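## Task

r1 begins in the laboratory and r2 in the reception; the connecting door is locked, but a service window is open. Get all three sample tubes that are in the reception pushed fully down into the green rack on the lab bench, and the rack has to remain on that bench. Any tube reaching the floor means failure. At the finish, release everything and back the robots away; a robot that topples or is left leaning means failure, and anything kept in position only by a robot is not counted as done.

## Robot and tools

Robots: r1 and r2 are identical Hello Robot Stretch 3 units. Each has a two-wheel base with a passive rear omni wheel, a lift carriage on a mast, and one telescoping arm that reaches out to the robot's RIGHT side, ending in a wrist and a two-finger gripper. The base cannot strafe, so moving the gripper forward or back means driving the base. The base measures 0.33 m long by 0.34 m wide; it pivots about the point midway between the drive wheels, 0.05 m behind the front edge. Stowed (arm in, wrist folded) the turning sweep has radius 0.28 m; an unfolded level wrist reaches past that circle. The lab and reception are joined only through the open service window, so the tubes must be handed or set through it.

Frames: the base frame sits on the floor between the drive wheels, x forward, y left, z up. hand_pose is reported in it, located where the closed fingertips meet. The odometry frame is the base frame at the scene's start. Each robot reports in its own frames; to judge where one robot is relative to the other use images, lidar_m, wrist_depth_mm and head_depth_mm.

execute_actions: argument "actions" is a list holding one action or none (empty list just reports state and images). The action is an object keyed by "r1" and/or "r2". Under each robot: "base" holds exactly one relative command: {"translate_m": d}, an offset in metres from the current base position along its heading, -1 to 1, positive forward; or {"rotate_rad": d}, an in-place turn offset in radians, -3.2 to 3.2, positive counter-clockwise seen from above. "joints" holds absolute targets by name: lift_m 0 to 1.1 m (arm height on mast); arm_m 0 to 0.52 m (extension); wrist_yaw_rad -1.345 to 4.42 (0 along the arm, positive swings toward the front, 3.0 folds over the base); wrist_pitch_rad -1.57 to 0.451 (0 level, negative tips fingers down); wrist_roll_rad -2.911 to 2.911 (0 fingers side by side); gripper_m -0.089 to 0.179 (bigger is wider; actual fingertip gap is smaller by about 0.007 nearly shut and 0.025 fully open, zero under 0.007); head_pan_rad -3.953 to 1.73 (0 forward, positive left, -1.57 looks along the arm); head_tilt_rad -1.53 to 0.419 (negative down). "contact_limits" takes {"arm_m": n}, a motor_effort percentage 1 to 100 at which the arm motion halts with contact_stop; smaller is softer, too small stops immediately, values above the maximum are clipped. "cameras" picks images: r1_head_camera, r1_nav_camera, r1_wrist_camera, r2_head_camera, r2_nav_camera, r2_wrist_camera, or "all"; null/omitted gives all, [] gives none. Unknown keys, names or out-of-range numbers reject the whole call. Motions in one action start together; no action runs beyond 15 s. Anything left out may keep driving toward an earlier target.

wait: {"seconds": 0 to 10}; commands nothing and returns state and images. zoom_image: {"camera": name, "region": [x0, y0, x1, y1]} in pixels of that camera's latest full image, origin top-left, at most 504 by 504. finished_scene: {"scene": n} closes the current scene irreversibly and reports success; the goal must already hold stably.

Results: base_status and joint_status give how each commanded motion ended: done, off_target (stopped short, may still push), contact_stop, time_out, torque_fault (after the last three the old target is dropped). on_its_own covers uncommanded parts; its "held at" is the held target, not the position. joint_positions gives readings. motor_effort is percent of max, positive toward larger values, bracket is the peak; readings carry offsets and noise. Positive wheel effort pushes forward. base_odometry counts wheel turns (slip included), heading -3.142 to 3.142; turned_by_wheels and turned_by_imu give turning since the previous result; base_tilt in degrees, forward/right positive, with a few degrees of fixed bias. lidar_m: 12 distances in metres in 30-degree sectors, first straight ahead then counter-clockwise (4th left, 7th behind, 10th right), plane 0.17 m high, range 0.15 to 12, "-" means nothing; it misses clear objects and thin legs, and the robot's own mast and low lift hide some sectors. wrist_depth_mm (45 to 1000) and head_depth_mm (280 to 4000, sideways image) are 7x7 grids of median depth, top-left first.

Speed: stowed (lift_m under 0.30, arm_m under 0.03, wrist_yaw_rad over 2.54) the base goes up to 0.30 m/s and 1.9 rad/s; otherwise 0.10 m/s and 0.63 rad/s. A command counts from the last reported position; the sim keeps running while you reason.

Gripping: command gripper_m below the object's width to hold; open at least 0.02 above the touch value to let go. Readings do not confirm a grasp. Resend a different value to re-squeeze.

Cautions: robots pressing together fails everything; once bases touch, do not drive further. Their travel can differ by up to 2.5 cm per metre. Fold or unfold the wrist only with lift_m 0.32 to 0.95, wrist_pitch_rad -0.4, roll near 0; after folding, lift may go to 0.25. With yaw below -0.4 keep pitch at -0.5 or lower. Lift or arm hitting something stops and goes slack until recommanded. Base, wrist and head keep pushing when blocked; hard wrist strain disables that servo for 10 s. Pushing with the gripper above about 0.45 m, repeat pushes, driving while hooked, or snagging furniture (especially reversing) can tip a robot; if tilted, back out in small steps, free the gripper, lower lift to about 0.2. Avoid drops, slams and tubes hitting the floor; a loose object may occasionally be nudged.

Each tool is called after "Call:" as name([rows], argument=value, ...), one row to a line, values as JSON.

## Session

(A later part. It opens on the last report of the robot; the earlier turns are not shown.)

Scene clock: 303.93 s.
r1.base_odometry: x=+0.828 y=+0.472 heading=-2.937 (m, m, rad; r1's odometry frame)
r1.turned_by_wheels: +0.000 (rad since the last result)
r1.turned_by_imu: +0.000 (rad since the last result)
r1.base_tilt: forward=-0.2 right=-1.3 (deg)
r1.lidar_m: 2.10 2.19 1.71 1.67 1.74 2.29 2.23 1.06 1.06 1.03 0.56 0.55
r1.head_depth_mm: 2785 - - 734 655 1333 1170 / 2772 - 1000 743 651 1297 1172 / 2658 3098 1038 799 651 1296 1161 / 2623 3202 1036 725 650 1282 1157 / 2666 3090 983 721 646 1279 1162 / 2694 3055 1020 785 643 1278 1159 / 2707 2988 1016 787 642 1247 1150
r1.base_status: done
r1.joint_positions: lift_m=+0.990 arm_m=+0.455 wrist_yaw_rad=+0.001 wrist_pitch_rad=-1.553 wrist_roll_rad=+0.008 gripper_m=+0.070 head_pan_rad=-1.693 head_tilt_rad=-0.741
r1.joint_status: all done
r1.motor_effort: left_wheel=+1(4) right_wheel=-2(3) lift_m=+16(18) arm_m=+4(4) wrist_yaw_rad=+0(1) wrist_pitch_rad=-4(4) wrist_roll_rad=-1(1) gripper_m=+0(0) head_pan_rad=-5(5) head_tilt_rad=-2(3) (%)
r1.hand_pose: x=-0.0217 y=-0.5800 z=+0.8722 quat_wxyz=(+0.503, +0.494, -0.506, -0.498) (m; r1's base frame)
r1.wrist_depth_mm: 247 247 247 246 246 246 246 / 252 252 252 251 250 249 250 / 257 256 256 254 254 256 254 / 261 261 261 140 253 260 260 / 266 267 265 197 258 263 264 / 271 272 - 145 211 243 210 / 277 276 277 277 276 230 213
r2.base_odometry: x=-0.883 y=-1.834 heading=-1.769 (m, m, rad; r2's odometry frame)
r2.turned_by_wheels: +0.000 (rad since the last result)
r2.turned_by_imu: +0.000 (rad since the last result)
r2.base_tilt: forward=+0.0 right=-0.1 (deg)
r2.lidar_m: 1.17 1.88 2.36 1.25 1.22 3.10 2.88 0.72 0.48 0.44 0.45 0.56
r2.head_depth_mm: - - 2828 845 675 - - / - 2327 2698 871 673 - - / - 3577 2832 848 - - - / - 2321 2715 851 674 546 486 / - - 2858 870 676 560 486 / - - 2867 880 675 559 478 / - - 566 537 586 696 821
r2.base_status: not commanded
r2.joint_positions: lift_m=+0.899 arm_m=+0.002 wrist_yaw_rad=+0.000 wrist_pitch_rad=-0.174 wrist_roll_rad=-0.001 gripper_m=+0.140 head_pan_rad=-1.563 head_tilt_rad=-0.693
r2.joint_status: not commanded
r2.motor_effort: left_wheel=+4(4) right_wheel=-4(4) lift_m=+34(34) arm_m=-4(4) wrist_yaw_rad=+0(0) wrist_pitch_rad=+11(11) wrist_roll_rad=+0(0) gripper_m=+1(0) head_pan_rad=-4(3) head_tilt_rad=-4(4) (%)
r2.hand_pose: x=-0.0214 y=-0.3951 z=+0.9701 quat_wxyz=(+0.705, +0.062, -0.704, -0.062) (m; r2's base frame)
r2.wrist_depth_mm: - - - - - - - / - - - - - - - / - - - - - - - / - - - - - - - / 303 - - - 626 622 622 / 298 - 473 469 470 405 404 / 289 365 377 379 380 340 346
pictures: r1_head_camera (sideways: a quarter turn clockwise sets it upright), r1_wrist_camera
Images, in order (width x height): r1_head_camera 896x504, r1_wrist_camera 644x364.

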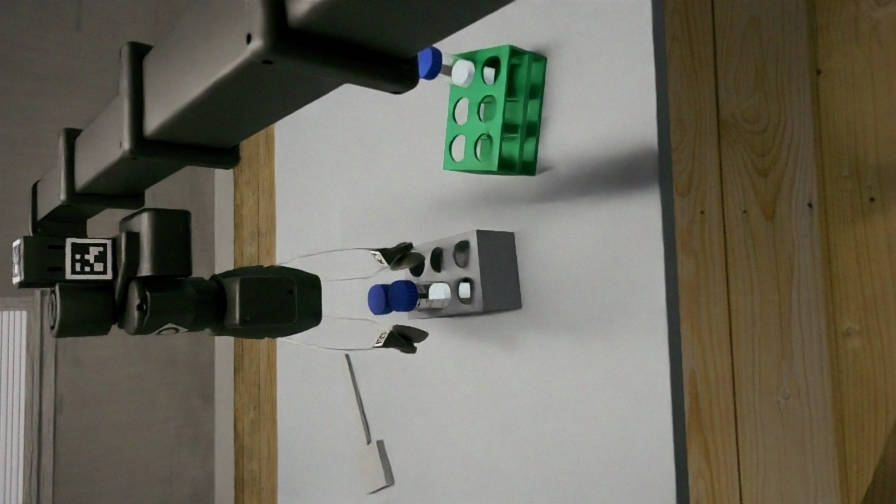

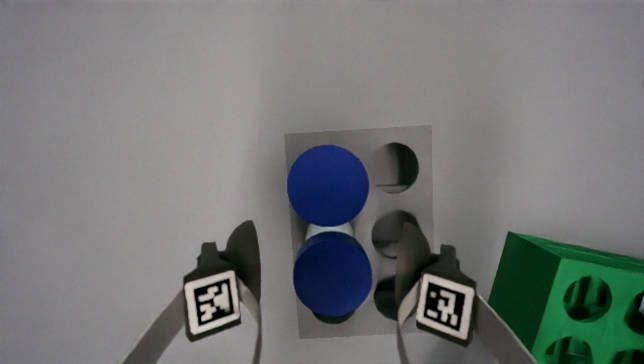

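Call:
execute_actions([
  {"r1":{"joints":{"arm_m":0.447,"gripper_m":0.012}}},
], cameras=[])

Call:
execute_actions([
  {"r1":{"joints":{"lift_m":1.065}}},
], cameras=[])

Call:
execute_actions([
  {"r1":{"base":{"translate_m":-0.158},"joints":{"arm_m":0.412}}},
], cameras=[])

Call:
execute_actions([
  {"r1":{"joints":{"lift_m":1.048}}},
], cameras=["r1_head_camera","r1_wrist_camera"])

Call:
zoom_image(camera="r1_head_camera", region=[320, 180, 580, 380])

Scene clock: 305.43 s.
r1.base_odometry: x=+0.828 y=+0.472 heading=-2.937 (m, m, rad; r1's odometry frame)
r1.turned_by_wheels: +0.000 (rad since the last result)
r1.turned_by_imu: +0.000 (rad since the last result)
r1.base_tilt: forward=-0.1 right=-1.3 (deg)
r1.lidar_m: 2.10 2.19 1.71 1.67 1.75 2.29 2.23 1.06 1.06 1.03 0.55 0.55
r1.head_depth_mm: 2818 - - 732 653 1323 1170 / 2725 - 1002 750 653 1282 1163 / 2699 3159 1047 800 648 1299 1160 / - 3161 993 728 647 1291 1166 / 2640 3084 988 726 643 1283 1155 / 2726 3048 1021 791 642 1281 1159 / 2688 3013 1019 788 640 1254 1160
r1.base_status: not commanded
r1.joint_positions: lift_m=+0.990 arm_m=+0.447 wrist_yaw_rad=+0.001 wrist_pitch_rad=-1.553 wrist_roll_rad=+0.008 gripper_m=+0.012 head_pan_rad=-1.693 head_tilt_rad=-0.741
r1.joint_status: all done
r1.motor_effort: left_wheel=+1(1) right_wheel=-2(2) lift_m=+17(17) arm_m=-4(3) wrist_yaw_rad=+0(1) wrist_pitch_rad=-4(4) wrist_roll_rad=-1(1) gripper_m=-10(84) head_pan_rad=-5(5) head_tilt_rad=-4(2) (%)
r1.hand_pose: x=-0.0217 y=-0.5726 z=+0.8722 quat_wxyz=(+0.503, +0.494, -0.506, -0.498) (m; r1's base frame)
r1.wrist_depth_mm: 247 247 246 246 246 247 246 / 251 252 251 250 251 250 250 / 256 256 254 197 252 255 255 / 260 259 260 139 254 260 260 / 267 266 266 142 257 262 263 / 272 271 271 143 - 250 210 / 276 276 277 276 276 229 214
r2.base_odometry: x=-0.883 y=-1.834 heading=-1.769 (m, m, rad; r2's odometry frame)
r2.turned_by_wheels: +0.000 (rad since the last result)
r2.turned_by_imu: +0.000 (rad since the last result)
r2.base_tilt: forward=+0.0 right=-0.1 (deg)
r2.lidar_m: 1.17 1.88 2.36 1.25 1.22 3.09 2.88 0.72 0.48 0.44 0.44 0.56
r2.head_depth_mm: - - 2836 847 673 - - / - 2305 2699 866 672 - - / - 3603 2855 853 - - - / - 2348 2745 851 676 545 488 / - - 2868 868 672 561 487 / - - 2845 890 677 557 477 / - - 565 536 584 696 823
r2.base_status: not commanded
r2.joint_positions: lift_m=+0.899 arm_m=+0.002 wrist_yaw_rad=+0.000 wrist_pitch_rad=-0.174 wrist_roll_rad=-0.001 gripper_m=+0.140 head_pan_rad=-1.563 head_tilt_rad=-0.693
r2.joint_status: not commanded
r2.motor_effort: left_wheel=+4(4) right_wheel=-4(4) lift_m=+34(34) arm_m=-4(4) wrist_yaw_rad=+0(1) wrist_pitch_rad=+11(11) wrist_roll_rad=+0(0) gripper_m=+1(0) head_pan_rad=-4(3) head_tilt_rad=-5(4) (%)
r2.hand_pose: x=-0.0214 y=-0.3951 z=+0.9701 quat_wxyz=(+0.705, +0.062, -0.704, -0.062) (m; r2's base frame)
r2.wrist_depth_mm: - - - - - - - / - - - - - - - / - - - - - - - / - - - - - - - / 305 - - - 628 630 618 / 301 - 473 470 477 397 406 / 291 365 379 375 377 341 349
pictures: none
No camera images: the call's "cameras" was empty. Leave "cameras" out to get every camera's image.

Scene clock: 306.93 s.
r1.base_odometry: x=+0.828 y=+0.472 heading=-2.937 (m, m, rad; r1's odometry frame)
r1.turned_by_wheels: +0.000 (rad since the last result)
r1.turned_by_imu: +0.000 (rad since the last result)
r1.base_tilt: forward=-0.1 right=-1.3 (deg)
r1.lidar_m: 2.10 2.19 1.72 1.67 1.75 2.30 2.23 1.06 1.05 1.03 0.56 0.55
r1.head_depth_mm: - 3156 1046 783 653 1322 1170 / 2888 3170 1044 780 653 1297 1170 / 2748 3174 1041 798 648 1300 1160 / 2874 3119 1033 731 647 1279 1167 / 2730 3018 1054 749 644 1280 1162 / 2689 3044 1020 791 641 1274 1155 / 2631 3027 1011 788 640 1256 1156
r1.base_status: not commanded
r1.joint_positions: lift_m=+1.065 arm_m=+0.447 wrist_yaw_rad=+0.001 wrist_pitch_rad=-1.553 wrist_roll_rad=+0.008 gripper_m=+0.012 head_pan_rad=-1.693 head_tilt_rad=-0.741
r1.joint_status: all done
r1.motor_effort: left_wheel=+1(1) right_wheel=-2(2) lift_m=+21(20) arm_m=-4(4) wrist_yaw_rad=-1(1) wrist_pitch_rad=-4(4) wrist_roll_rad=-1(1) gripper_m=-10(11) head_pan_rad=-5(5) head_tilt_rad=-3(4) (%)
r1.hand_pose: x=-0.0217 y=-0.5726 z=+0.9470 quat_wxyz=(+0.503, +0.494, -0.506, -0.498) (m; r1's base frame)
r1.wrist_depth_mm: 318 318 316 317 316 316 315 / 322 322 323 323 322 321 322 / 329 330 329 325 328 331 328 / 335 337 336 277 332 333 333 / 344 341 340 142 339 309 334 / 347 348 348 143 - 288 284 / 356 355 359 353 358 354 355
r2.base_odometry: x=-0.883 y=-1.834 heading=-1.769 (m, m, rad; r2's odometry frame)
r2.turned_by_wheels: +0.000 (rad since the last result)
r2.turned_by_imu: +0.000 (rad since the last result)
r2.base_tilt: forward=+0.0 right=+0.0 (deg)
r2.lidar_m: 1.16 1.88 2.36 1.25 1.22 3.09 2.88 0.72 0.48 0.44 0.45 0.56
r2.head_depth_mm: - - 2840 851 671 - - / - 2359 2741 868 675 - - / - 3601 2877 849 - - - / - 2358 2728 851 673 545 488 / - - 2818 866 671 559 487 / - - 2857 888 677 559 478 / - - 564 536 586 694 821
r2.base_status: not commanded
r2.joint_positions: lift_m=+0.899 arm_m=+0.002 wrist_yaw_rad=+0.000 wrist_pitch_rad=-0.174 wrist_roll_rad=-0.001 gripper_m=+0.140 head_pan_rad=-1.563 head_tilt_rad=-0.693
r2.joint_status: not commanded
r2.motor_effort: left_wheel=+4(4) right_wheel=-4(4) lift_m=+34(34) arm_m=-4(4) wrist_yaw_rad=+0(0) wrist_pitch_rad=+11(11) wrist_roll_rad=+0(0) gripper_m=+0(0) head_pan_rad=-3(3) head_tilt_rad=-4(4) (%)
r2.hand_pose: x=-0.0214 y=-0.3951 z=+0.9701 quat_wxyz=(+0.705, +0.062, -0.704, -0.062) (m; r2's base frame)
r2.wrist_depth_mm: - - - - - - - / - - - - - - - / - - - - - - - / - - - - - - - / 307 - - - 627 625 626 / 300 - 471 473 468 403 408 / 289 364 375 378 376 340 348
pictures: none
No camera images: the call's "cameras" was empty. Leave "cameras" out to get every camera's image.

Scene clock: 309.47 s.
r1.base_odometry: x=+0.983 y=+0.504 heading=-2.937 (m, m, rad; r1's odometry frame)
r1.turned_by_wheels: +0.000 (rad since the last result)
r1.turned_by_imu: +0.001 (rad since the last result)
r1.base_tilt: forward=-0.1 right=-1.3 (deg)
r1.lidar_m: 2.26 2.30 1.72 1.67 1.74 2.12 2.07 0.91 1.05 1.02 1.07 0.67
r1.head_depth_mm: - 3161 1050 808 655 1301 1168 / 2844 3119 1043 805 649 1294 1168 / 2779 3142 1041 798 650 1293 1168 / - 3113 1038 792 647 1286 1164 / 2733 - 1032 767 644 1261 1162 / 2649 3048 1015 743 643 1256 1159 / 2669 3011 1020 754 640 1249 1153
r1.base_status: done
r1.joint_positions: lift_m=+1.065 arm_m=+0.412 wrist_yaw_rad=+0.001 wrist_pitch_rad=-1.553 wrist_roll_rad=+0.008 gripper_m=+0.012 head_pan_rad=-1.693 head_tilt_rad=-0.741
r1.joint_status: all done
r1.motor_effort: left_wheel=+1(2) right_wheel=-2(6) lift_m=+21(20) arm_m=-3(4) wrist_yaw_rad=-1(1) wrist_pitch_rad=-4(4) wrist_roll_rad=-1(1) gripper_m=-11(10) head_pan_rad=-5(4) head_tilt_rad=-3(2) (%)
r1.hand_pose: x=-0.0217 y=-0.5376 z=+0.9470 quat_wxyz=(+0.503, +0.494, -0.506, -0.498) (m; r1's base frame)
r1.wrist_depth_mm: 317 318 316 318 317 317 316 / 322 319 321 322 322 322 322 / 330 272 326 328 326 328 329 / 335 301 331 332 333 333 335 / 341 342 340 142 272 338 340 / 348 348 346 143 - 346 348 / 356 355 357 354 356 353 357
r2.base_odometry: x=-0.883 y=-1.834 heading=-1.769 (m, m, rad; r2's odometry frame)
r2.turned_by_wheels: +0.000 (rad since the last result)
r2.turned_by_imu: +0.000 (rad since the last result)
r2.base_tilt: forward=-0.1 right=+0.0 (deg)
r2.lidar_m: 1.17 1.88 2.35 1.25 1.22 3.07 2.88 0.72 0.48 0.44 0.45 0.56
r2.head_depth_mm: - - 2807 851 674 - - / - 2329 2711 866 673 - - / - 3555 2846 849 - - - / - 2355 2740 851 675 545 487 / - - 2847 872 673 560 486 / - - 2851 886 673 560 478 / - - 565 536 587 696 820
r2.base_status: not commanded
r2.joint_positions: lift_m=+0.899 arm_m=+0.002 wrist_yaw_rad=+0.000 wrist_pitch_rad=-0.174 wrist_roll_rad=-0.001 gripper_m=+0.140 head_pan_rad=-1.563 head_tilt_rad=-0.693
r2.joint_status: not commanded
r2.motor_effort: left_wheel=+4(4) right_wheel=-4(5) lift_m=+34(34) arm_m=-4(4) wrist_yaw_rad=+0(0) wrist_pitch_rad=+11(11) wrist_roll_rad=+0(1) gripper_m=+0(0) head_pan_rad=-3(3) head_tilt_rad=-4(4) (%)
r2.hand_pose: x=-0.0214 y=-0.3951 z=+0.9701 quat_wxyz=(+0.705, +0.062, -0.704, -0.062) (m; r2's base frame)
r2.wrist_depth_mm: - - - - - - - / - - - - - - - / - - - - - - - / - - - - - - - / 306 - - - 631 625 630 / 300 - 472 470 468 402 411 / 289 364 378 377 378 341 348
pictures: none
No camera images: the call's "cameras" was empty. Leave "cameras" out to get every camera's image.

Scene clock: 310.33 s.
r1.base_odometry: x=+0.983 y=+0.504 heading=-2.937 (m, m, rad; r1's odometry frame)
r1.turned_by_wheels: +0.000 (rad since the last result)
r1.turned_by_imu: +0.000 (rad since the last result)
r1.base_tilt: forward=-0.1 right=-1.3 (deg)
r1.lidar_m: 2.25 2.29 1.72 1.67 1.75 2.14 2.07 0.91 1.05 1.02 1.07 0.67
r1.head_depth_mm: - 3099 1047 808 653 1303 1176 / - 3178 1043 805 651 1300 1173 / 2748 3128 1041 801 649 1298 1164 / - 3111 1035 770 648 1299 1164 / 2719 2984 1025 770 644 1260 1164 / 2689 3063 1024 742 643 1260 1163 / 2659 3001 1015 756 640 1250 1152
r1.base_status: not commanded
r1.joint_positions: lift_m=+1.048 arm_m=+0.412 wrist_yaw_rad=+0.001 wrist_pitch_rad=-1.553 wrist_roll_rad=+0.008 gripper_m=+0.012 head_pan_rad=-1.693 head_tilt_rad=-0.741
r1.joint_status: all done
r1.motor_effort: left_wheel=+1(1) right_wheel=-2(2) lift_m=+17(19) arm_m=-4(3) wrist_yaw_rad=-1(1) wrist_pitch_rad=-4(4) wrist_roll_rad=-1(1) gripper_m=-12(10) head_pan_rad=-5(4) head_tilt_rad=-3(3) (%)
r1.hand_pose: x=-0.0217 y=-0.5376 z=+0.9302 quat_wxyz=(+0.503, +0.494, -0.506, -0.498) (m; r1's base frame)
r1.wrist_depth_mm: 303 301 301 302 302 300 301 / 224 280 305 306 306 306 306 / 313 254 310 312 313 310 312 / 318 262 316 316 317 316 316 / 326 318 324 142 260 323 323 / 334 331 329 143 - 330 329 / 337 338 338 333 339 336 337
r2.base_odometry: x=-0.883 y=-1.834 heading=-1.769 (m, m, rad; r2's odometry frame)
r2.turned_by_wheels: +0.000 (rad since the last result)
r2.turned_by_imu: +0.000 (rad since the last result)
r2.base_tilt: forward=+0.0 right=-0.1 (deg)
r2.lidar_m: 1.17 1.87 2.36 1.25 1.22 3.10 2.89 0.72 0.48 0.44 0.45 0.56
r2.head_depth_mm: - - 2845 850 675 - - / - 2334 2696 865 672 - - / - 3585 2848 852 - - - / - 2359 2748 852 676 545 487 / - - 2880 868 675 560 488 / - - 2859 886 677 558 478 / - - 566 537 586 695 822
r2.base_status: not commanded
r2.joint_positions: lift_m=+0.899 arm_m=+0.002 wrist_yaw_rad=+0.000 wrist_pitch_rad=-0.174 wrist_roll_rad=-0.001 gripper_m=+0.140 head_pan_rad=-1.563 head_tilt_rad=-0.693
r2.joint_status: not commanded
r2.motor_effort: left_wheel=+3(4) right_wheel=-5(4) lift_m=+34(34) arm_m=-4(4) wrist_yaw_rad=+0(0) wrist_pitch_rad=+11(11) wrist_roll_rad=+0(0) gripper_m=+1(1) head_pan_rad=-3(3) head_tilt_rad=-4(4) (%)
r2.hand_pose: x=-0.0214 y=-0.3951 z=+0.9701 quat_wxyz=(+0.705, +0.062, -0.704, -0.062) (m; r2's base frame)
r2.wrist_depth_mm: - - - - - - - / - - - - - - - / - - - - - - - / - - - - - - - / 304 - - - 612 640 618 / 300 - 471 472 472 404 408 / 289 365 377 377 376 342 349
pictures: r1_head_camera (sideways: a quarter turn clockwise sets it upright), r1_wrist_camera
Images, in order (width x height): r1_head_camera 896x504, r1_wrist_camera 644x364.

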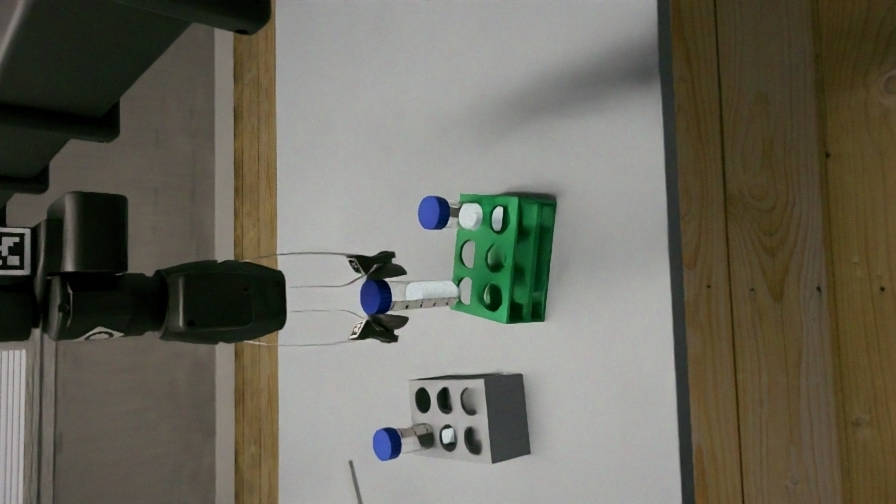

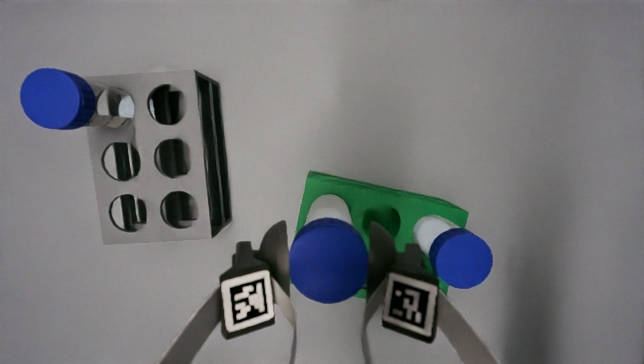

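Region (320, 180, 580, 380) of r1_head_camera's 896x504 image, scaled by 1.938, with more detail than that image has; it fills the top 388 rows of this view, and the rest is white.

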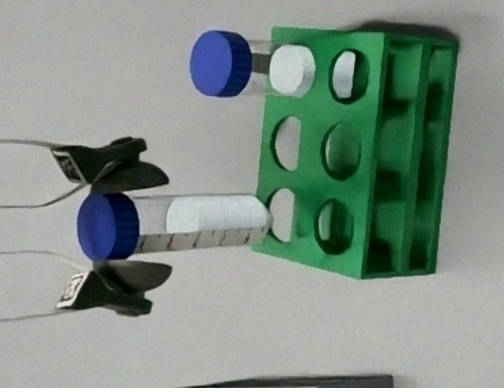

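Call:
execute_actions([
  {"r1":{"base":{"translate_m":-0.003},"joints":{"lift_m":1.02,"arm_m":0.41}}},
], cameras=["r1_head_camera"])

Call:
zoom_image(camera="r1_head_camera", region=[320, 180, 580, 380])

Scene clock: 311.60 s.
r1.base_odometry: x=+0.986 y=+0.505 heading=-2.937 (m, m, rad; r1's odometry frame)
r1.turned_by_wheels: +0.000 (rad since the last result)
r1.turned_by_imu: +0.000 (rad since the last result)
r1.base_tilt: forward=-0.1 right=-1.3 (deg)
r1.lidar_m: 2.27 2.29 1.72 1.67 1.75 2.13 2.07 0.91 1.05 1.02 1.07 0.67
r1.head_depth_mm: 2739 - 982 811 654 1304 1174 / - 3185 1047 803 651 1292 1172 / - 3122 1041 799 649 1291 1168 / - 3122 1008 730 649 1282 1159 / 2725 3028 992 743 647 1259 1163 / 2692 3112 1022 747 643 1254 1161 / 2701 3084 1010 738 641 1258 1153
r1.base_status: done
r1.joint_positions: lift_m=+1.020 arm_m=+0.410 wrist_yaw_rad=+0.001 wrist_pitch_rad=-1.554 wrist_roll_rad=+0.008 gripper_m=+0.012 head_pan_rad=-1.693 head_tilt_rad=-0.741
r1.joint_status: all done
r1.motor_effort: left_wheel=+1(2) right_wheel=-2(5) lift_m=+17(14) arm_m=-3(4) wrist_yaw_rad=-1(1) wrist_pitch_rad=-4(4) wrist_roll_rad=-1(1) gripper_m=-10(11) head_pan_rad=-4(5) head_tilt_rad=-3(3) (%)
r1.hand_pose: x=-0.0217 y=-0.5355 z=+0.9022 quat_wxyz=(+0.502, +0.494, -0.506, -0.498) (m; r1's base frame)
r1.wrist_depth_mm: 274 274 274 274 274 275 274 / 224 236 279 280 279 279 279 / 227 227 284 285 284 285 285 / 291 233 289 288 289 290 289 / 296 266 296 142 233 295 296 / 302 303 302 142 - 298 300 / 309 309 311 308 308 306 306
r2.base_odometry: x=-0.883 y=-1.834 heading=-1.769 (m, m, rad; r2's odometry frame)
r2.turned_by_wheels: +0.000 (rad since the last result)
r2.turned_by_imu: +0.000 (rad since the last result)
r2.base_tilt: forward=-0.1 right=+0.0 (deg)
r2.lidar_m: 1.17 1.88 2.36 1.25 1.22 3.08 2.88 0.72 0.48 0.44 0.45 0.56
r2.head_depth_mm: - - 2831 850 673 - - / - 2328 2741 869 673 - - / - 3556 2869 847 - - - / - 2348 2710 851 675 544 488 / - - 2856 866 676 559 488 / - - 2835 885 676 560 478 / - - 563 537 586 694 825
r2.base_status: not commanded
r2.joint_positions: lift_m=+0.899 arm_m=+0.002 wrist_yaw_rad=+0.000 wrist_pitch_rad=-0.174 wrist_roll_rad=-0.001 gripper_m=+0.140 head_pan_rad=-1.563 head_tilt_rad=-0.693
r2.joint_status: not commanded
r2.motor_effort: left_wheel=+5(4) right_wheel=-4(5) lift_m=+34(34) arm_m=-4(4) wrist_yaw_rad=+0(1) wrist_pitch_rad=+11(11) wrist_roll_rad=+0(0) gripper_m=+1(0) head_pan_rad=-3(3) head_tilt_rad=-4(4) (%)
r2.hand_pose: x=-0.0214 y=-0.3951 z=+0.9701 quat_wxyz=(+0.705, +0.062, -0.704, -0.062) (m; r2's base frame)
r2.wrist_depth_mm: - - - - - - - / - - - - - - - / - - - - - - - / - - - - - - - / 307 - - - 621 612 626 / 300 - 477 466 467 399 406 / 292 366 379 377 380 343 346
pictures: r1_head_camera (sideways: a quarter turn clockwise sets it upright)
Images, in order (width x height): r1_head_camera 896x504.

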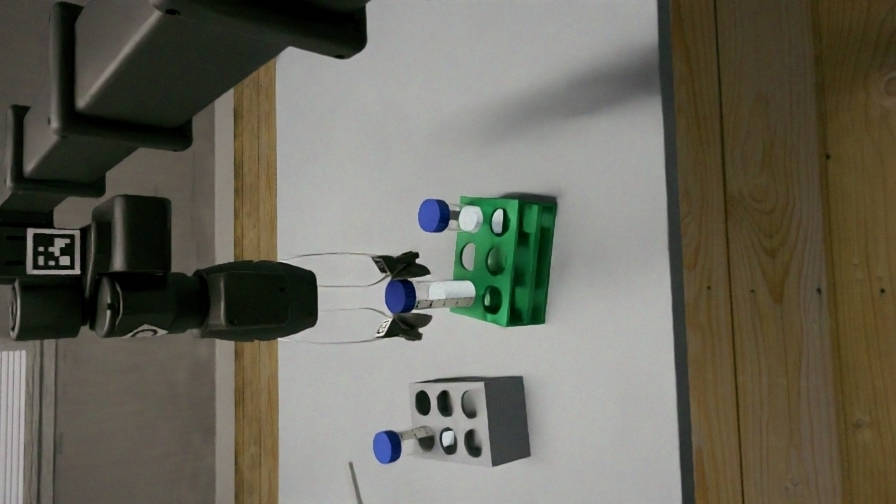

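Region (320, 180, 580, 380) of r1_head_camera's 896x504 image, scaled by 1.938, with more detail than that image has; it fills the top 388 rows of this view, and the rest is white.

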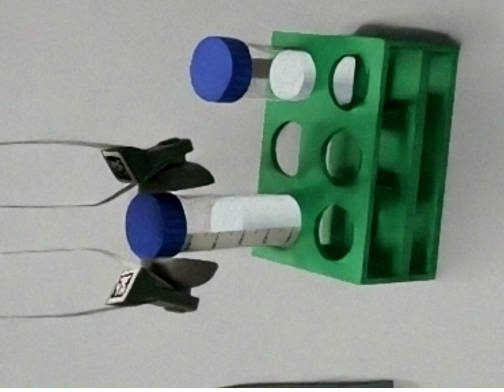

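Call:
execute_actions([
  {"r1":{"joints":{"lift_m":0.995}}},
], cameras=[])

Call:
execute_actions([
  {"r1":{"joints":{"gripper_m":0.055}}},
], cameras=[])

Call:
execute_actions([
  {"r1":{"joints":{"lift_m":1.04}}},
], cameras=[])

Call:
execute_actions([
  {"r1":{"base":{"translate_m":0.164},"joints":{"arm_m":0.488,"gripper_m":0.07}}},
], cameras=[])

Call:
execute_actions([
  {"r1":{"joints":{"lift_m":0.99}}},
], cameras=["r1_wrist_camera"])

Call:
execute_actions([
  {"r1":{"joints":{"gripper_m":0.012}}},
], cameras=[])

Call:
execute_actions([
  {"r1":{"joints":{"lift_m":1.098}}},
], cameras=[])

Call:
execute_actions([
  {"r1":{"joints":{"arm_m":0.362}}},
], cameras=[])

Call:
execute_actions([
  {"r1":{"base":{"translate_m":-0.194},"joints":{"lift_m":1.052}}},
], cameras=["r1_head_camera","r1_wrist_camera"])

Call:
zoom_image(camera="r1_head_camera", region=[320, 200, 580, 400])

Scene clock: 313.60 s.
r1.base_odometry: x=+0.986 y=+0.505 heading=-2.937 (m, m, rad; r1's odometry frame)
r1.turned_by_wheels: +0.000 (rad since the last result)
r1.turned_by_imu: +0.000 (rad since the last result)
r1.base_tilt: forward=-0.1 right=-1.3 (deg)
r1.lidar_m: 2.26 2.30 1.72 1.67 1.75 2.13 2.07 0.91 1.05 1.02 1.07 0.68
r1.head_depth_mm: 2818 - - 759 655 1310 1174 / 2697 - 1002 802 651 1300 1169 / 2650 3148 1043 796 650 1295 1168 / - 3153 995 726 647 1280 1157 / 2599 3050 952 742 646 1269 1162 / 2689 3075 1023 747 642 1252 1158 / 2693 3046 1019 740 641 1252 1149
r1.base_status: not commanded
r1.joint_positions: lift_m=+0.995 arm_m=+0.410 wrist_yaw_rad=+0.001 wrist_pitch_rad=-1.554 wrist_roll_rad=+0.008 gripper_m=+0.012 head_pan_rad=-1.693 head_tilt_rad=-0.741
r1.joint_status: all done
r1.motor_effort: left_wheel=+1(1) right_wheel=-2(2) lift_m=+17(16) arm_m=-3(4) wrist_yaw_rad=-1(0) wrist_pitch_rad=-3(4) wrist_roll_rad=-1(1) gripper_m=-11(11) head_pan_rad=-4(5) head_tilt_rad=-3(3) (%)
r1.hand_pose: x=-0.0217 y=-0.5355 z=+0.8772 quat_wxyz=(+0.502, +0.494, -0.506, -0.498) (m; r1's base frame)
r1.wrist_depth_mm: 251 252 252 250 251 251 251 / 198 226 255 256 255 256 255 / 202 203 261 261 261 260 260 / 208 208 265 264 264 264 265 / 242 212 270 141 209 267 270 / 278 278 275 143 - 151 275 / 282 281 281 283 284 281 280
r2.base_odometry: x=-0.883 y=-1.834 heading=-1.769 (m, m, rad; r2's odometry frame)
r2.turned_by_wheels: +0.000 (rad since the last result)
r2.turned_by_imu: +0.000 (rad since the last result)
r2.base_tilt: forward=+0.0 right=-0.1 (deg)
r2.lidar_m: 1.17 1.88 2.35 1.25 1.22 3.10 2.88 0.72 0.48 0.44 0.44 0.56
r2.head_depth_mm: - - 2835 850 674 - - / - 2326 2723 866 674 - - / - 3563 2819 851 - - - / - 2320 2718 854 676 545 488 / - - 2871 870 675 558 488 / - - 2848 885 674 560 479 / - - 565 536 587 695 823
r2.base_status: not commanded
r2.joint_positions: lift_m=+0.899 arm_m=+0.002 wrist_yaw_rad=+0.000 wrist_pitch_rad=-0.174 wrist_roll_rad=-0.001 gripper_m=+0.140 head_pan_rad=-1.563 head_tilt_rad=-0.693
r2.joint_status: not commanded
r2.motor_effort: left_wheel=+4(4) right_wheel=-4(4) lift_m=+34(34) arm_m=-4(4) wrist_yaw_rad=-1(0) wrist_pitch_rad=+11(11) wrist_roll_rad=+0(0) gripper_m=+0(0) head_pan_rad=-3(3) head_tilt_rad=-4(5) (%)
r2.hand_pose: x=-0.0214 y=-0.3951 z=+0.9701 quat_wxyz=(+0.705, +0.062, -0.704, -0.062) (m; r2's base frame)
r2.wrist_depth_mm: - - - - - - - / - - - - - - - / - - - - - - - / - - - - - - - / 305 - - - 627 627 620 / 299 - 472 472 471 403 407 / 291 366 379 376 378 339 348
pictures: none
No camera images: the call's "cameras" was empty. Leave "cameras" out to get every camera's image.

Scene clock: 314.50 s.
r1.base_odometry: x=+0.986 y=+0.505 heading=-2.937 (m, m, rad; r1's odometry frame)
r1.turned_by_wheels: +0.000 (rad since the last result)
r1.turned_by_imu: +0.000 (rad since the last result)
r1.base_tilt: forward=-0.1 right=-1.3 (deg)
r1.lidar_m: 2.27 2.29 1.72 1.67 1.76 2.12 2.07 0.90 1.05 1.02 1.07 0.68
r1.head_depth_mm: 2778 - - 758 658 1302 1176 / 2753 - 998 803 652 1301 1164 / 2650 3155 1041 799 649 1288 1168 / - 3175 1015 728 650 1285 1158 / 2637 3031 951 754 645 1260 1169 / 2671 3040 1020 747 643 1254 1150 / 2670 3004 1018 743 643 1258 1156
r1.base_status: not commanded
r1.joint_positions: lift_m=+0.995 arm_m=+0.410 wrist_yaw_rad=+0.001 wrist_pitch_rad=-1.554 wrist_roll_rad=+0.008 gripper_m=+0.055 head_pan_rad=-1.693 head_tilt_rad=-0.741
r1.joint_status: all done
r1.motor_effort: left_wheel=+1(1) right_wheel=-2(2) lift_m=+17(16) arm_m=-2(3) wrist_yaw_rad=-1(1) wrist_pitch_rad=-4(4) wrist_roll_rad=-1(1) gripper_m=+0(78) head_pan_rad=-4(5) head_tilt_rad=-3(3) (%)
r1.hand_pose: x=-0.0217 y=-0.5355 z=+0.8772 quat_wxyz=(+0.502, +0.494, -0.506, -0.498) (m; r1's base frame)
r1.wrist_depth_mm: 252 252 252 251 250 252 251 / 198 226 256 256 255 255 255 / 203 204 261 261 260 260 261 / 208 208 264 263 265 265 265 / 243 212 268 151 208 268 270 / 278 277 - 151 - 151 277 / 283 282 282 283 282 281 280
r2.base_odometry: x=-0.883 y=-1.834 heading=-1.769 (m, m, rad; r2's odometry frame)
r2.turned_by_wheels: +0.000 (rad since the last result)
r2.turned_by_imu: +0.000 (rad since the last result)
r2.base_tilt: forward=+0.0 right=-0.1 (deg)
r2.lidar_m: 1.17 1.88 2.35 1.25 1.22 3.08 2.88 0.72 0.48 0.44 0.44 0.56
r2.head_depth_mm: - 3988 2830 848 676 - - / - 2306 2697 870 674 - - / - 3577 2876 850 - - - / - 2354 2722 849 673 544 488 / - - 2844 870 674 559 488 / - - 2879 886 675 558 478 / - - 566 536 587 694 825
r2.base_status: not commanded
r2.joint_positions: lift_m=+0.899 arm_m=+0.002 wrist_yaw_rad=+0.000 wrist_pitch_rad=-0.174 wrist_roll_rad=-0.001 gripper_m=+0.140 head_pan_rad=-1.563 head_tilt_rad=-0.693
r2.joint_status: not commanded
r2.motor_effort: left_wheel=+4(4) right_wheel=-4(4) lift_m=+34(34) arm_m=-4(4) wrist_yaw_rad=+0(0) wrist_pitch_rad=+11(11) wrist_roll_rad=+1(0) gripper_m=+1(0) head_pan_rad=-3(4) head_tilt_rad=-4(4) (%)
r2.hand_pose: x=-0.0214 y=-0.3951 z=+0.9701 quat_wxyz=(+0.705, +0.062, -0.704, -0.062) (m; r2's base frame)
r2.wrist_depth_mm: - - - - - - - / - - - - - - - / - - - - - - - / - - - - - - - / 304 - - - 622 627 627 / 301 - 475 472 471 405 407 / 290 365 374 378 376 341 344
pictures: none
No camera images: the call's "cameras" was empty. Leave "cameras" out to get every camera's image.

Scene clock: 315.73 s.
r1.base_odometry: x=+0.986 y=+0.505 heading=-2.937 (m, m, rad; r1's odometry frame)
r1.turned_by_wheels: +0.000 (rad since the last result)
r1.turned_by_imu: +0.000 (rad since the last result)
r1.base_tilt: forward=-0.1 right=-1.3 (deg)
r1.lidar_m: 2.26 2.30 1.71 1.67 1.75 2.12 2.07 0.90 1.05 1.02 1.07 0.68
r1.head_depth_mm: - 3220 1006 806 654 1301 1172 / - 3147 1050 802 652 1292 1170 / 2830 3070 1042 799 649 1285 1166 / - 3076 1032 770 646 1294 1165 / 2719 2997 1005 767 646 1270 1158 / 2645 3069 1023 749 642 1263 1159 / 2680 3050 1018 739 640 1252 1152
r1.base_status: not commanded
r1.joint_positions: lift_m=+1.040 arm_m=+0.410 wrist_yaw_rad=+0.001 wrist_pitch_rad=-1.554 wrist_roll_rad=+0.008 gripper_m=+0.055 head_pan_rad=-1.693 head_tilt_rad=-0.741
r1.joint_status: all done
r1.motor_effort: left_wheel=+1(1) right_wheel=-2(2) lift_m=+21(20) arm_m=-4(3) wrist_yaw_rad=-1(0) wrist_pitch_rad=-4(4) wrist_roll_rad=-1(1) gripper_m=+1(1) head_pan_rad=-5(5) head_tilt_rad=-3(4) (%)
r1.hand_pose: x=-0.0217 y=-0.5355 z=+0.9220 quat_wxyz=(+0.502, +0.494, -0.506, -0.498) (m; r1's base frame)
r1.wrist_depth_mm: 296 292 293 293 291 294 294 / 191 272 298 298 298 297 298 / 306 246 303 304 304 303 304 / 312 252 309 308 309 311 310 / 316 286 314 195 254 315 316 / 323 323 - 297 - 323 323 / 331 330 329 329 329 326 330
r2.base_odometry: x=-0.883 y=-1.834 heading=-1.769 (m, m, rad; r2's odometry frame)
r2.turned_by_wheels: +0.000 (rad since the last result)
r2.turned_by_imu: +0.000 (rad since the last result)
r2.base_tilt: forward=+0.0 right=+0.0 (deg)
r2.lidar_m: 1.17 1.88 2.36 1.25 1.22 3.09 2.89 0.72 0.48 0.44 0.44 0.56
r2.head_depth_mm: - - 2846 849 670 - - / - 2315 2688 869 673 - - / - 3600 2814 851 - - - / - 2361 2732 851 673 545 487 / - - 2834 868 675 558 487 / - - 2861 888 677 559 478 / - - 564 536 586 694 823
r2.base_status: not commanded
r2.joint_positions: lift_m=+0.899 arm_m=+0.002 wrist_yaw_rad=+0.000 wrist_pitch_rad=-0.174 wrist_roll_rad=-0.001 gripper_m=+0.140 head_pan_rad=-1.563 head_tilt_rad=-0.693
r2.joint_status: not commanded
r2.motor_effort: left_wheel=+4(4) right_wheel=-4(4) lift_m=+34(34) arm_m=-4(4) wrist_yaw_rad=+0(0) wrist_pitch_rad=+11(11) wrist_roll_rad=+0(0) gripper_m=+1(1) head_pan_rad=-3(4) head_tilt_rad=-4(4) (%)
r2.hand_pose: x=-0.0214 y=-0.3951 z=+0.9701 quat_wxyz=(+0.705, +0.062, -0.704, -0.062) (m; r2's base frame)
r2.wrist_depth_mm: - - - - - - - / - - - - - - - / - - - - - - - / - - - - - - - / 303 - - - 631 629 621 / 298 - 472 473 473 402 408 / 290 364 381 378 378 342 346
pictures: none
No camera images: the call's "cameras" was empty. Leave "cameras" out to get every camera's image.

Scene clock: 318.70 s.
r1.base_odometry: x=+0.826 y=+0.471 heading=-2.936 (m, m, rad; r1's odometry frame)
r1.turned_by_wheels: +0.000 (rad since the last result)
r1.turned_by_imu: +0.000 (rad since the last result)
r1.base_tilt: forward=-0.1 right=-1.3 (deg)
r1.lidar_m: 2.10 2.18 1.71 1.66 1.75 2.30 2.24 1.06 1.06 1.03 0.55 0.55
r1.head_depth_mm: - - 1052 780 655 1333 1184 / - 3102 1042 746 651 1299 1169 / 2815 3112 1035 773 648 1289 1165 / - 3063 1042 729 645 1287 1169 / 2779 3090 1028 755 645 1274 1164 / 2668 3066 1025 785 642 1273 1154 / 2669 3058 1017 787 640 1251 1158
r1.base_status: done
r1.joint_positions: lift_m=+1.040 arm_m=+0.488 wrist_yaw_rad=+0.001 wrist_pitch_rad=-1.554 wrist_roll_rad=+0.008 gripper_m=+0.070 head_pan_rad=-1.693 head_tilt_rad=-0.741
r1.joint_status: all done
r1.motor_effort: left_wheel=+1(4) right_wheel=-2(4) lift_m=+21(21) arm_m=+4(3) wrist_yaw_rad=-1(0) wrist_pitch_rad=-3(4) wrist_roll_rad=-1(1) gripper_m=+0(61) head_pan_rad=-5(5) head_tilt_rad=-3(3) (%)
r1.hand_pose: x=-0.0217 y=-0.6128 z=+0.9220 quat_wxyz=(+0.502, +0.494, -0.506, -0.498) (m; r1's base frame)
r1.wrist_depth_mm: 293 294 294 292 294 292 292 / 300 298 301 298 299 297 298 / 306 304 304 303 304 304 304 / 310 310 310 291 307 308 310 / 318 318 315 194 314 316 315 / 323 325 - 288 290 279 292 / 329 330 330 330 330 266 215
r2.base_odometry: x=-0.883 y=-1.834 heading=-1.769 (m, m, rad; r2's odometry frame)
r2.turned_by_wheels: +0.000 (rad since the last result)
r2.turned_by_imu: +0.000 (rad since the last result)
r2.base_tilt: forward=+0.0 right=+0.0 (deg)
r2.lidar_m: 1.17 1.87 2.36 1.25 1.22 3.08 2.88 0.72 0.48 0.44 0.45 0.56
r2.head_depth_mm: - - 2837 853 675 - - / - 2305 2710 866 672 - - / - 3630 2870 848 - - - / - 2369 2752 848 675 546 487 / - - 2877 867 674 557 487 / - - 2901 887 674 559 478 / - - 565 536 586 697 823
r2.base_status: not commanded
r2.joint_positions: lift_m=+0.899 arm_m=+0.002 wrist_yaw_rad=+0.000 wrist_pitch_rad=-0.174 wrist_roll_rad=-0.001 gripper_m=+0.140 head_pan_rad=-1.563 head_tilt_rad=-0.693
r2.joint_status: not commanded
r2.motor_effort: left_wheel=+4(4) right_wheel=-5(4) lift_m=+34(34) arm_m=-4(4) wrist_yaw_rad=+0(0) wrist_pitch_rad=+11(11) wrist_roll_rad=+1(1) gripper_m=+0(0) head_pan_rad=-3(3) head_tilt_rad=-4(4) (%)
r2.hand_pose: x=-0.0214 y=-0.3951 z=+0.9701 quat_wxyz=(+0.705, +0.062, -0.704, -0.062) (m; r2's base frame)
r2.wrist_depth_mm: - - - - - - - / - - - - - - - / - - - - - - - / - - - - - - - / 306 - - - 627 618 623 / 297 - 472 478 470 404 409 / 289 367 377 376 379 344 347
pictures: none
No camera images: the call's "cameras" was empty. Leave "cameras" out to get every camera's image.

Scene clock: 320.00 s.
r1.base_odometry: x=+0.826 y=+0.471 heading=-2.936 (m, m, rad; r1's odometry frame)
r1.turned_by_wheels: +0.000 (rad since the last result)
r1.turned_by_imu: +0.000 (rad since the last result)
r1.base_tilt: forward=-0.2 right=-1.3 (deg)
r1.lidar_m: 2.10 2.18 1.72 1.67 1.75 2.30 2.24 1.06 1.06 1.03 0.55 0.55
r1.head_depth_mm: 2763 3028 - 693 656 1329 1166 / 2696 - 1043 746 652 1293 1164 / 2636 3148 1040 775 650 1290 1167 / - 3148 1032 725 647 1291 1168 / 2633 3068 985 751 646 1279 1157 / 2727 3103 1022 785 643 1282 1152 / 2700 2996 1014 786 640 1254 1155
r1.base_status: not commanded
r1.joint_positions: lift_m=+0.990 arm_m=+0.488 wrist_yaw_rad=+0.001 wrist_pitch_rad=-1.554 wrist_roll_rad=+0.008 gripper_m=+0.070 head_pan_rad=-1.693 head_tilt_rad=-0.741
r1.joint_status: all done
r1.motor_effort: left_wheel=+1(1) right_wheel=-2(2) lift_m=+17(19) arm_m=+4(4) wrist_yaw_rad=+0(1) wrist_pitch_rad=-4(4) wrist_roll_rad=-1(1) gripper_m=+0(0) head_pan_rad=-4(4) head_tilt_rad=-3(3) (%)
r1.hand_pose: x=-0.0217 y=-0.6128 z=+0.8722 quat_wxyz=(+0.502, +0.494, -0.506, -0.498) (m; r1's base frame)
r1.wrist_depth_mm: 246 246 246 246 245 245 245 / 251 250 249 250 251 250 250 / 256 256 256 255 256 255 255 / 260 260 261 237 258 260 260 / 267 266 264 146 259 265 264 / 271 272 - 145 211 268 268 / 276 276 277 239 234 242 212
r2.base_odometry: x=-0.883 y=-1.834 heading=-1.769 (m, m, rad; r2's odometry frame)
r2.turned_by_wheels: +0.000 (rad since the last result)
r2.turned_by_imu: +0.000 (rad since the last result)
r2.base_tilt: forward=+0.0 right=-0.1 (deg)
r2.lidar_m: 1.17 1.88 2.36 1.25 1.22 3.08 2.88 0.72 0.48 0.44 0.44 0.56
r2.head_depth_mm: - - 2877 849 674 - - / - 2324 2677 868 675 - - / - 3585 2853 850 - - - / - 2364 2685 850 676 546 487 / - - 2870 867 675 559 488 / - - 2874 890 674 560 477 / - - 565 536 587 696 824
r2.base_status: not commanded
r2.joint_positions: lift_m=+0.899 arm_m=+0.002 wrist_yaw_rad=+0.000 wrist_pitch_rad=-0.174 wrist_roll_rad=-0.001 gripper_m=+0.140 head_pan_rad=-1.563 head_tilt_rad=-0.693
r2.joint_status: not commanded
r2.motor_effort: left_wheel=+4(4) right_wheel=-5(4) lift_m=+34(34) arm_m=-4(4) wrist_yaw_rad=+0(1) wrist_pitch_rad=+11(11) wrist_roll_rad=+0(0) gripper_m=+0(1) head_pan_rad=-4(3) head_tilt_rad=-3(4) (%)
r2.hand_pose: x=-0.0214 y=-0.3951 z=+0.9701 quat_wxyz=(+0.705, +0.062, -0.704, -0.062) (m; r2's base frame)
r2.wrist_depth_mm: - - - - - - - / - - - - - - - / - - - - - - - / - - - - - - - / 307 - - - 627 626 623 / 299 - 473 476 479 401 406 / 291 365 378 378 377 340 345
pictures: r1_wrist_camera
Images, in order (width x height): r1_wrist_camera 644x364.

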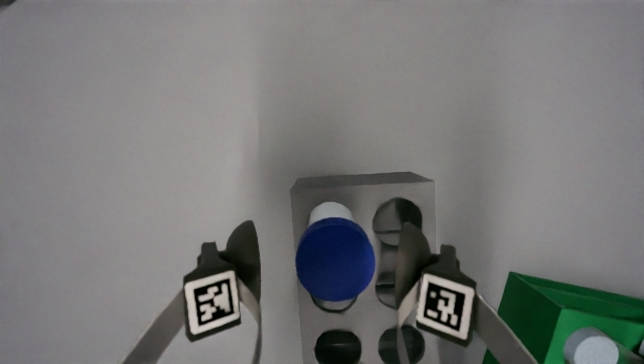

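Scene clock: 321.07 s.
r1.base_odometry: x=+0.826 y=+0.471 heading=-2.936 (m, m, rad; r1's odometry frame)
r1.turned_by_wheels: +0.000 (rad since the last result)
r1.turned_by_imu: +0.000 (rad since the last result)
r1.base_tilt: forward=-0.1 right=-1.3 (deg)
r1.lidar_m: 2.10 2.19 1.72 1.67 1.74 2.30 2.23 1.06 1.06 1.03 0.55 0.55
r1.head_depth_mm: 2797 3018 - 691 653 1332 1169 / 2721 - 1045 741 652 1291 1167 / 2663 3148 1039 773 647 1300 1161 / - 3167 1032 726 648 1287 1165 / 2680 3043 989 754 644 1296 1158 / 2694 3116 1025 791 640 1276 1157 / 2668 3036 1021 785 641 1257 1157
r1.base_status: not commanded
r1.joint_positions: lift_m=+0.990 arm_m=+0.488 wrist_yaw_rad=+0.001 wrist_pitch_rad=-1.554 wrist_roll_rad=+0.008 gripper_m=+0.012 head_pan_rad=-1.693 head_tilt_rad=-0.741
r1.joint_status: all done
r1.motor_effort: left_wheel=+1(2) right_wheel=-2(2) lift_m=+17(17) arm_m=+4(3) wrist_yaw_rad=-1(1) wrist_pitch_rad=-4(3) wrist_roll_rad=-1(1) gripper_m=-12(85) head_pan_rad=-5(5) head_tilt_rad=-3(3) (%)
r1.hand_pose: x=-0.0217 y=-0.6128 z=+0.8722 quat_wxyz=(+0.502, +0.494, -0.506, -0.498) (m; r1's base frame)
r1.wrist_depth_mm: 247 246 246 246 247 246 245 / 251 251 251 251 251 250 249 / 257 257 256 255 255 255 254 / 262 260 260 236 258 260 260 / 265 266 266 141 258 264 264 / 270 271 270 143 - 269 268 / 277 276 277 218 239 244 211
r2.base_odometry: x=-0.883 y=-1.834 heading=-1.769 (m, m, rad; r2's odometry frame)
r2.turned_by_wheels: +0.000 (rad since the last result)
r2.turned_by_imu: +0.000 (rad since the last result)
r2.base_tilt: forward=+0.0 right=+0.0 (deg)
r2.lidar_m: 1.17 1.88 2.35 1.25 1.22 3.09 2.88 0.72 0.48 0.44 0.45 0.56
r2.head_depth_mm: - - 2819 848 674 - - / - 2341 2742 864 672 - - / - 3627 2834 853 - - - / - 2358 2731 850 674 546 487 / - - 2851 869 673 559 487 / - - 2844 887 677 558 479 / - - 564 536 586 695 824
r2.base_status: not commanded
r2.joint_positions: lift_m=+0.899 arm_m=+0.002 wrist_yaw_rad=+0.000 wrist_pitch_rad=-0.174 wrist_roll_rad=-0.001 gripper_m=+0.140 head_pan_rad=-1.563 head_tilt_rad=-0.693
r2.joint_status: not commanded
r2.motor_effort: left_wheel=+5(4) right_wheel=-5(4) lift_m=+34(34) arm_m=-4(4) wrist_yaw_rad=+0(0) wrist_pitch_rad=+11(11) wrist_roll_rad=+0(0) gripper_m=+1(1) head_pan_rad=-3(3) head_tilt_rad=-4(4) (%)
r2.hand_pose: x=-0.0214 y=-0.3951 z=+0.9701 quat_wxyz=(+0.705, +0.062, -0.704, -0.062) (m; r2's base frame)
r2.wrist_depth_mm: - - - - - - - / - - - - - - - / - - - - - - - / - - - - - - - / 304 - - - 634 624 622 / 300 - 469 476 470 405 411 / 290 362 379 375 381 340 347
pictures: none
No camera images: the call's "cameras" was empty. Leave "cameras" out to get every camera's image.

Scene clock: 322.87 s.
r1.base_odometry: x=+0.826 y=+0.471 heading=-2.936 (m, m, rad; r1's odometry frame)
r1.turned_by_wheels: +0.000 (rad since the last result)
r1.turned_by_imu: +0.000 (rad since the last result)
r1.base_tilt: forward=-0.2 right=-1.4 (deg)
r1.lidar_m: 2.10 2.17 1.72 1.67 1.74 2.29 2.23 1.05 1.06 1.03 0.55 0.55
r1.head_depth_mm: 2778 3204 1051 782 651 1331 1168 / 2788 3169 1045 745 649 1305 1172 / 2807 3158 1035 770 648 1294 1161 / 2785 3136 1017 730 648 1292 1162 / - 3037 983 758 644 1280 1166 / 2696 3072 1024 789 645 1281 1162 / 2646 3041 1018 783 638 1250 1157
r1.base_status: not commanded
r1.joint_positions: lift_m=+1.098 arm_m=+0.488 wrist_yaw_rad=+0.001 wrist_pitch_rad=-1.554 wrist_roll_rad=+0.008 gripper_m=+0.012 head_pan_rad=-1.693 head_tilt_rad=-0.741
r1.joint_status: all done
r1.motor_effort: left_wheel=+1(1) right_wheel=-2(2) lift_m=+21(25) arm_m=+4(3) wrist_yaw_rad=+0(1) wrist_pitch_rad=-4(3) wrist_roll_rad=-1(1) gripper_m=-12(10) head_pan_rad=-5(5) head_tilt_rad=-4(3) (%)
r1.hand_pose: x=-0.0217 y=-0.6128 z=+0.9800 quat_wxyz=(+0.502, +0.494, -0.506, -0.498) (m; r1's base frame)
r1.wrist_depth_mm: 345 346 348 347 347 345 347 / 354 354 356 354 352 352 354 / 360 362 362 362 360 360 358 / 370 367 369 362 364 368 368 / 375 376 374 141 373 371 372 / 382 383 380 143 - 319 348 / 392 390 391 390 391 328 327
r2.base_odometry: x=-0.883 y=-1.834 heading=-1.769 (m, m, rad; r2's odometry frame)
r2.turned_by_wheels: +0.000 (rad since the last result)
r2.turned_by_imu: +0.000 (rad since the last result)
r2.base_tilt: forward=-0.1 right=-0.1 (deg)
r2.lidar_m: 1.17 1.88 2.36 1.25 1.22 3.08 2.88 0.72 0.48 0.44 0.45 0.56
r2.head_depth_mm: - - 2817 850 676 - - / - 2327 2696 865 676 - - / - 3575 2855 849 - - - / - 2330 2733 853 674 546 489 / - - 2847 869 674 559 488 / - - 2827 887 675 560 478 / - - 565 536 586 696 824
r2.base_status: not commanded
r2.joint_positions: lift_m=+0.899 arm_m=+0.002 wrist_yaw_rad=+0.000 wrist_pitch_rad=-0.174 wrist_roll_rad=-0.001 gripper_m=+0.140 head_pan_rad=-1.563 head_tilt_rad=-0.693
r2.joint_status: not commanded
r2.motor_effort: left_wheel=+4(4) right_wheel=-4(4) lift_m=+34(34) arm_m=-4(4) wrist_yaw_rad=-1(0) wrist_pitch_rad=+11(11) wrist_roll_rad=+0(0) gripper_m=+0(0) head_pan_rad=-3(3) head_tilt_rad=-4(4) (%)
r2.hand_pose: x=-0.0214 y=-0.3951 z=+0.9701 quat_wxyz=(+0.705, +0.062, -0.704, -0.062) (m; r2's base frame)
r2.wrist_depth_mm: - - - - - - - / - - - - - - - / - - - - - - - / - - - - - - - / 305 - - - 627 633 629 / 299 - 474 472 468 402 407 / 289 367 378 375 377 340 345
pictures: none
No camera images: the call's "cameras" was empty. Leave "cameras" out to get every camera's image.

Scene clock: 325.03 s.
r1.base_odometry: x=+0.826 y=+0.471 heading=-2.936 (m, m, rad; r1's odometry frame)
r1.turned_by_wheels: +0.000 (rad since the last result)
r1.turned_by_imu: +0.000 (rad since the last result)
r1.base_tilt: forward=-0.2 right=-1.3 (deg)
r1.lidar_m: 2.10 2.18 1.72 1.67 1.74 2.30 2.23 1.06 1.06 1.03 0.55 0.55
r1.head_depth_mm: 2745 3193 1052 782 652 1327 1173 / 2752 3175 1047 745 651 1304 1172 / 2810 3153 1038 772 648 1291 1160 / 2782 3063 1076 716 647 1285 1168 / - - 1070 754 644 1281 1158 / 2718 3059 1020 786 642 1279 1158 / 2698 3030 1016 785 638 1251 1153
r1.base_status: not commanded
r1.joint_positions: lift_m=+1.098 arm_m=+0.362 wrist_yaw_rad=+0.001 wrist_pitch_rad=-1.554 wrist_roll_rad=+0.008 gripper_m=+0.012 head_pan_rad=-1.693 head_tilt_rad=-0.741
r1.joint_status: all done
r1.motor_effort: left_wheel=+1(1) right_wheel=-2(2) lift_m=+21(21) arm_m=-3(5) wrist_yaw_rad=-1(1) wrist_pitch_rad=-4(4) wrist_roll_rad=-1(1) gripper_m=-11(10) head_pan_rad=-5(4) head_tilt_rad=-3(4) (%)
r1.hand_pose: x=-0.0217 y=-0.4874 z=+0.9800 quat_wxyz=(+0.502, +0.494, -0.506, -0.498) (m; r1's base frame)
r1.wrist_depth_mm: 350 346 348 347 346 347 346 / 354 352 355 348 352 350 353 / 359 361 362 334 357 309 357 / 367 367 371 370 370 309 307 / 378 375 375 142 374 374 374 / 382 380 381 143 - 384 380 / - - - 390 - - -
r2.base_odometry: x=-0.883 y=-1.834 heading=-1.769 (m, m, rad; r2's odometry frame)
r2.turned_by_wheels: +0.000 (rad since the last result)
r2.turned_by_imu: +0.000 (rad since the last result)
r2.base_tilt: forward=+0.0 right=-0.1 (deg)
r2.lidar_m: 1.17 1.87 2.36 1.25 1.22 3.07 2.88 0.72 0.48 0.44 0.44 0.56
r2.head_depth_mm: - - 2830 850 671 - - / - 2331 2694 868 672 - - / - 3632 2835 849 - - - / - 2359 2711 852 675 546 488 / - - 2865 869 674 559 488 / - - 2811 885 679 560 479 / - - 565 536 587 697 822
r2.base_status: not commanded
r2.joint_positions: lift_m=+0.899 arm_m=+0.002 wrist_yaw_rad=+0.000 wrist_pitch_rad=-0.174 wrist_roll_rad=-0.001 gripper_m=+0.140 head_pan_rad=-1.563 head_tilt_rad=-0.693
r2.joint_status: not commanded
r2.motor_effort: left_wheel=+4(4) right_wheel=-5(4) lift_m=+34(34) arm_m=-4(4) wrist_yaw_rad=+0(0) wrist_pitch_rad=+11(11) wrist_roll_rad=+0(1) gripper_m=+0(0) head_pan_rad=-3(3) head_tilt_rad=-4(4) (%)
r2.hand_pose: x=-0.0214 y=-0.3951 z=+0.9701 quat_wxyz=(+0.705, +0.062, -0.704, -0.062) (m; r2's base frame)
r2.wrist_depth_mm: - - - - - - - / - - - - - - - / - - - - - - - / - - - - - - - / 304 - - - 625 622 630 / 300 - 473 477 472 405 410 / 290 364 382 376 377 341 344
pictures: none
No camera images: the call's "cameras" was empty. Leave "cameras" out to get every camera's image.

Scene clock: 328.13 s.
r1.base_odometry: x=+1.015 y=+0.511 heading=-2.936 (m, m, rad; r1's odometry frame)
r1.turned_by_wheels: +0.000 (rad since the last result)
r1.turned_by_imu: +0.001 (rad since the last result)
r1.base_tilt: forward=-0.2 right=-1.3 (deg)
r1.lidar_m: 2.29 2.30 1.72 1.67 1.76 2.10 2.04 0.88 1.05 1.02 1.07 0.70
r1.head_depth_mm: - 3170 1048 808 654 1289 1165 / - 3129 1050 806 652 1299 1168 / 2729 3131 1040 804 650 1301 1171 / - 3076 1037 673 648 1288 1168 / - 3028 991 671 644 1261 1162 / 2683 3033 1021 761 643 1260 1154 / 2703 3034 1017 737 640 1250 1157
r1.base_status: done
r1.joint_positions: lift_m=+1.052 arm_m=+0.362 wrist_yaw_rad=+0.001 wrist_pitch_rad=-1.554 wrist_roll_rad=+0.008 gripper_m=+0.012 head_pan_rad=-1.693 head_tilt_rad=-0.741
r1.joint_status: all done
r1.motor_effort: left_wheel=+1(1) right_wheel=-2(6) lift_m=+17(11) arm_m=-4(3) wrist_yaw_rad=-1(1) wrist_pitch_rad=-3(4) wrist_roll_rad=-1(1) gripper_m=-11(11) head_pan_rad=-5(5) head_tilt_rad=-3(4) (%)
r1.hand_pose: x=-0.0217 y=-0.4874 z=+0.9342 quat_wxyz=(+0.502, +0.494, -0.506, -0.498) (m; r1's base frame)
r1.wrist_depth_mm: 290 277 304 304 305 304 303 / 284 257 309 310 309 309 309 / 315 285 314 260 315 317 316 / 323 323 320 264 204 322 321 / 330 329 329 141 327 327 329 / 336 338 333 143 - 333 333 / 342 342 - 343 345 340 339
r2.base_odometry: x=-0.883 y=-1.834 heading=-1.769 (m, m, rad; r2's odometry frame)
r2.turned_by_wheels: +0.000 (rad since the last result)
r2.turned_by_imu: +0.000 (rad since the last result)
r2.base_tilt: forward=+0.0 right=-0.1 (deg)
r2.lidar_m: 1.17 1.88 2.36 1.25 1.22 3.08 2.88 0.72 0.48 0.44 0.45 0.56
r2.head_depth_mm: - - 2858 847 673 - - / - 2323 2752 868 675 - - / - 3545 2921 850 - - - / - 2346 2732 852 676 546 488 / - - 2843 872 675 558 488 / - - 2889 884 677 559 477 / - - 564 536 585 695 823
r2.base_status: not commanded
r2.joint_positions: lift_m=+0.899 arm_m=+0.002 wrist_yaw_rad=+0.000 wrist_pitch_rad=-0.174 wrist_roll_rad=-0.001 gripper_m=+0.140 head_pan_rad=-1.563 head_tilt_rad=-0.693
r2.joint_status: not commanded
r2.motor_effort: left_wheel=+4(4) right_wheel=-4(4) lift_m=+34(34) arm_m=-4(4) wrist_yaw_rad=+0(0) wrist_pitch_rad=+11(11) wrist_roll_rad=+1(0) gripper_m=+1(0) head_pan_rad=-3(3) head_tilt_rad=-4(4) (%)
r2.hand_pose: x=-0.0214 y=-0.3951 z=+0.9701 quat_wxyz=(+0.705, +0.062, -0.704, -0.062) (m; r2's base frame)
r2.wrist_depth_mm: - - - - - - - / - - - - - - - / - - - - - - - / - - - - - - - / 303 - - - 625 637 628 / 299 - 478 475 473 400 409 / 288 366 380 378 381 342 346
pictures: r1_head_camera (sideways: a quarter turn clockwise sets it upright), r1_wrist_camera
Images, in order (width x height): r1_head_camera 896x504, r1_wrist_camera 644x364.

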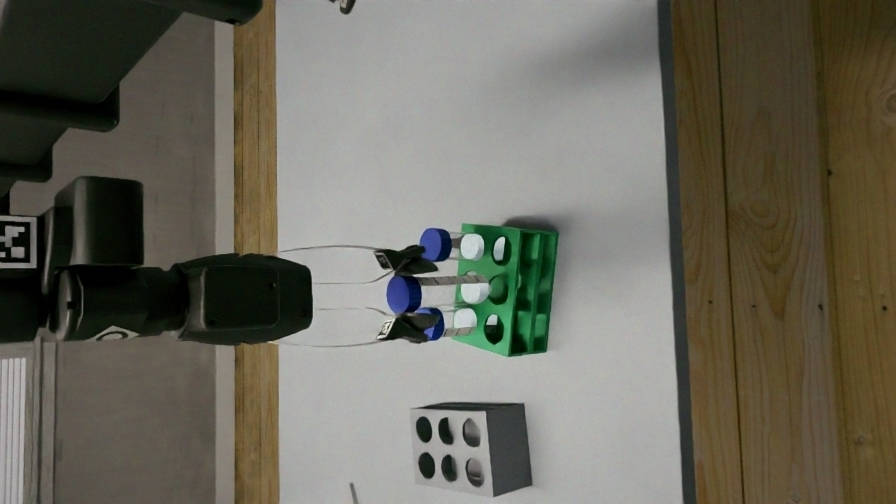

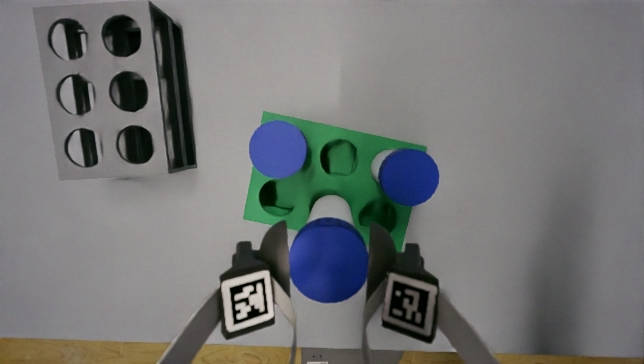

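Region (320, 200, 580, 400) of r1_head_camera's 896x504 image, scaled by 1.938, with more detail than that image has; it fills the top 388 rows of this view, and the rest is white.

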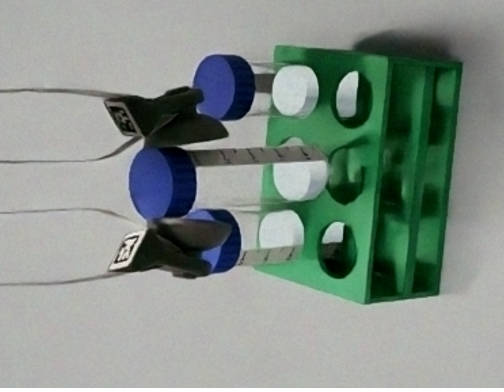

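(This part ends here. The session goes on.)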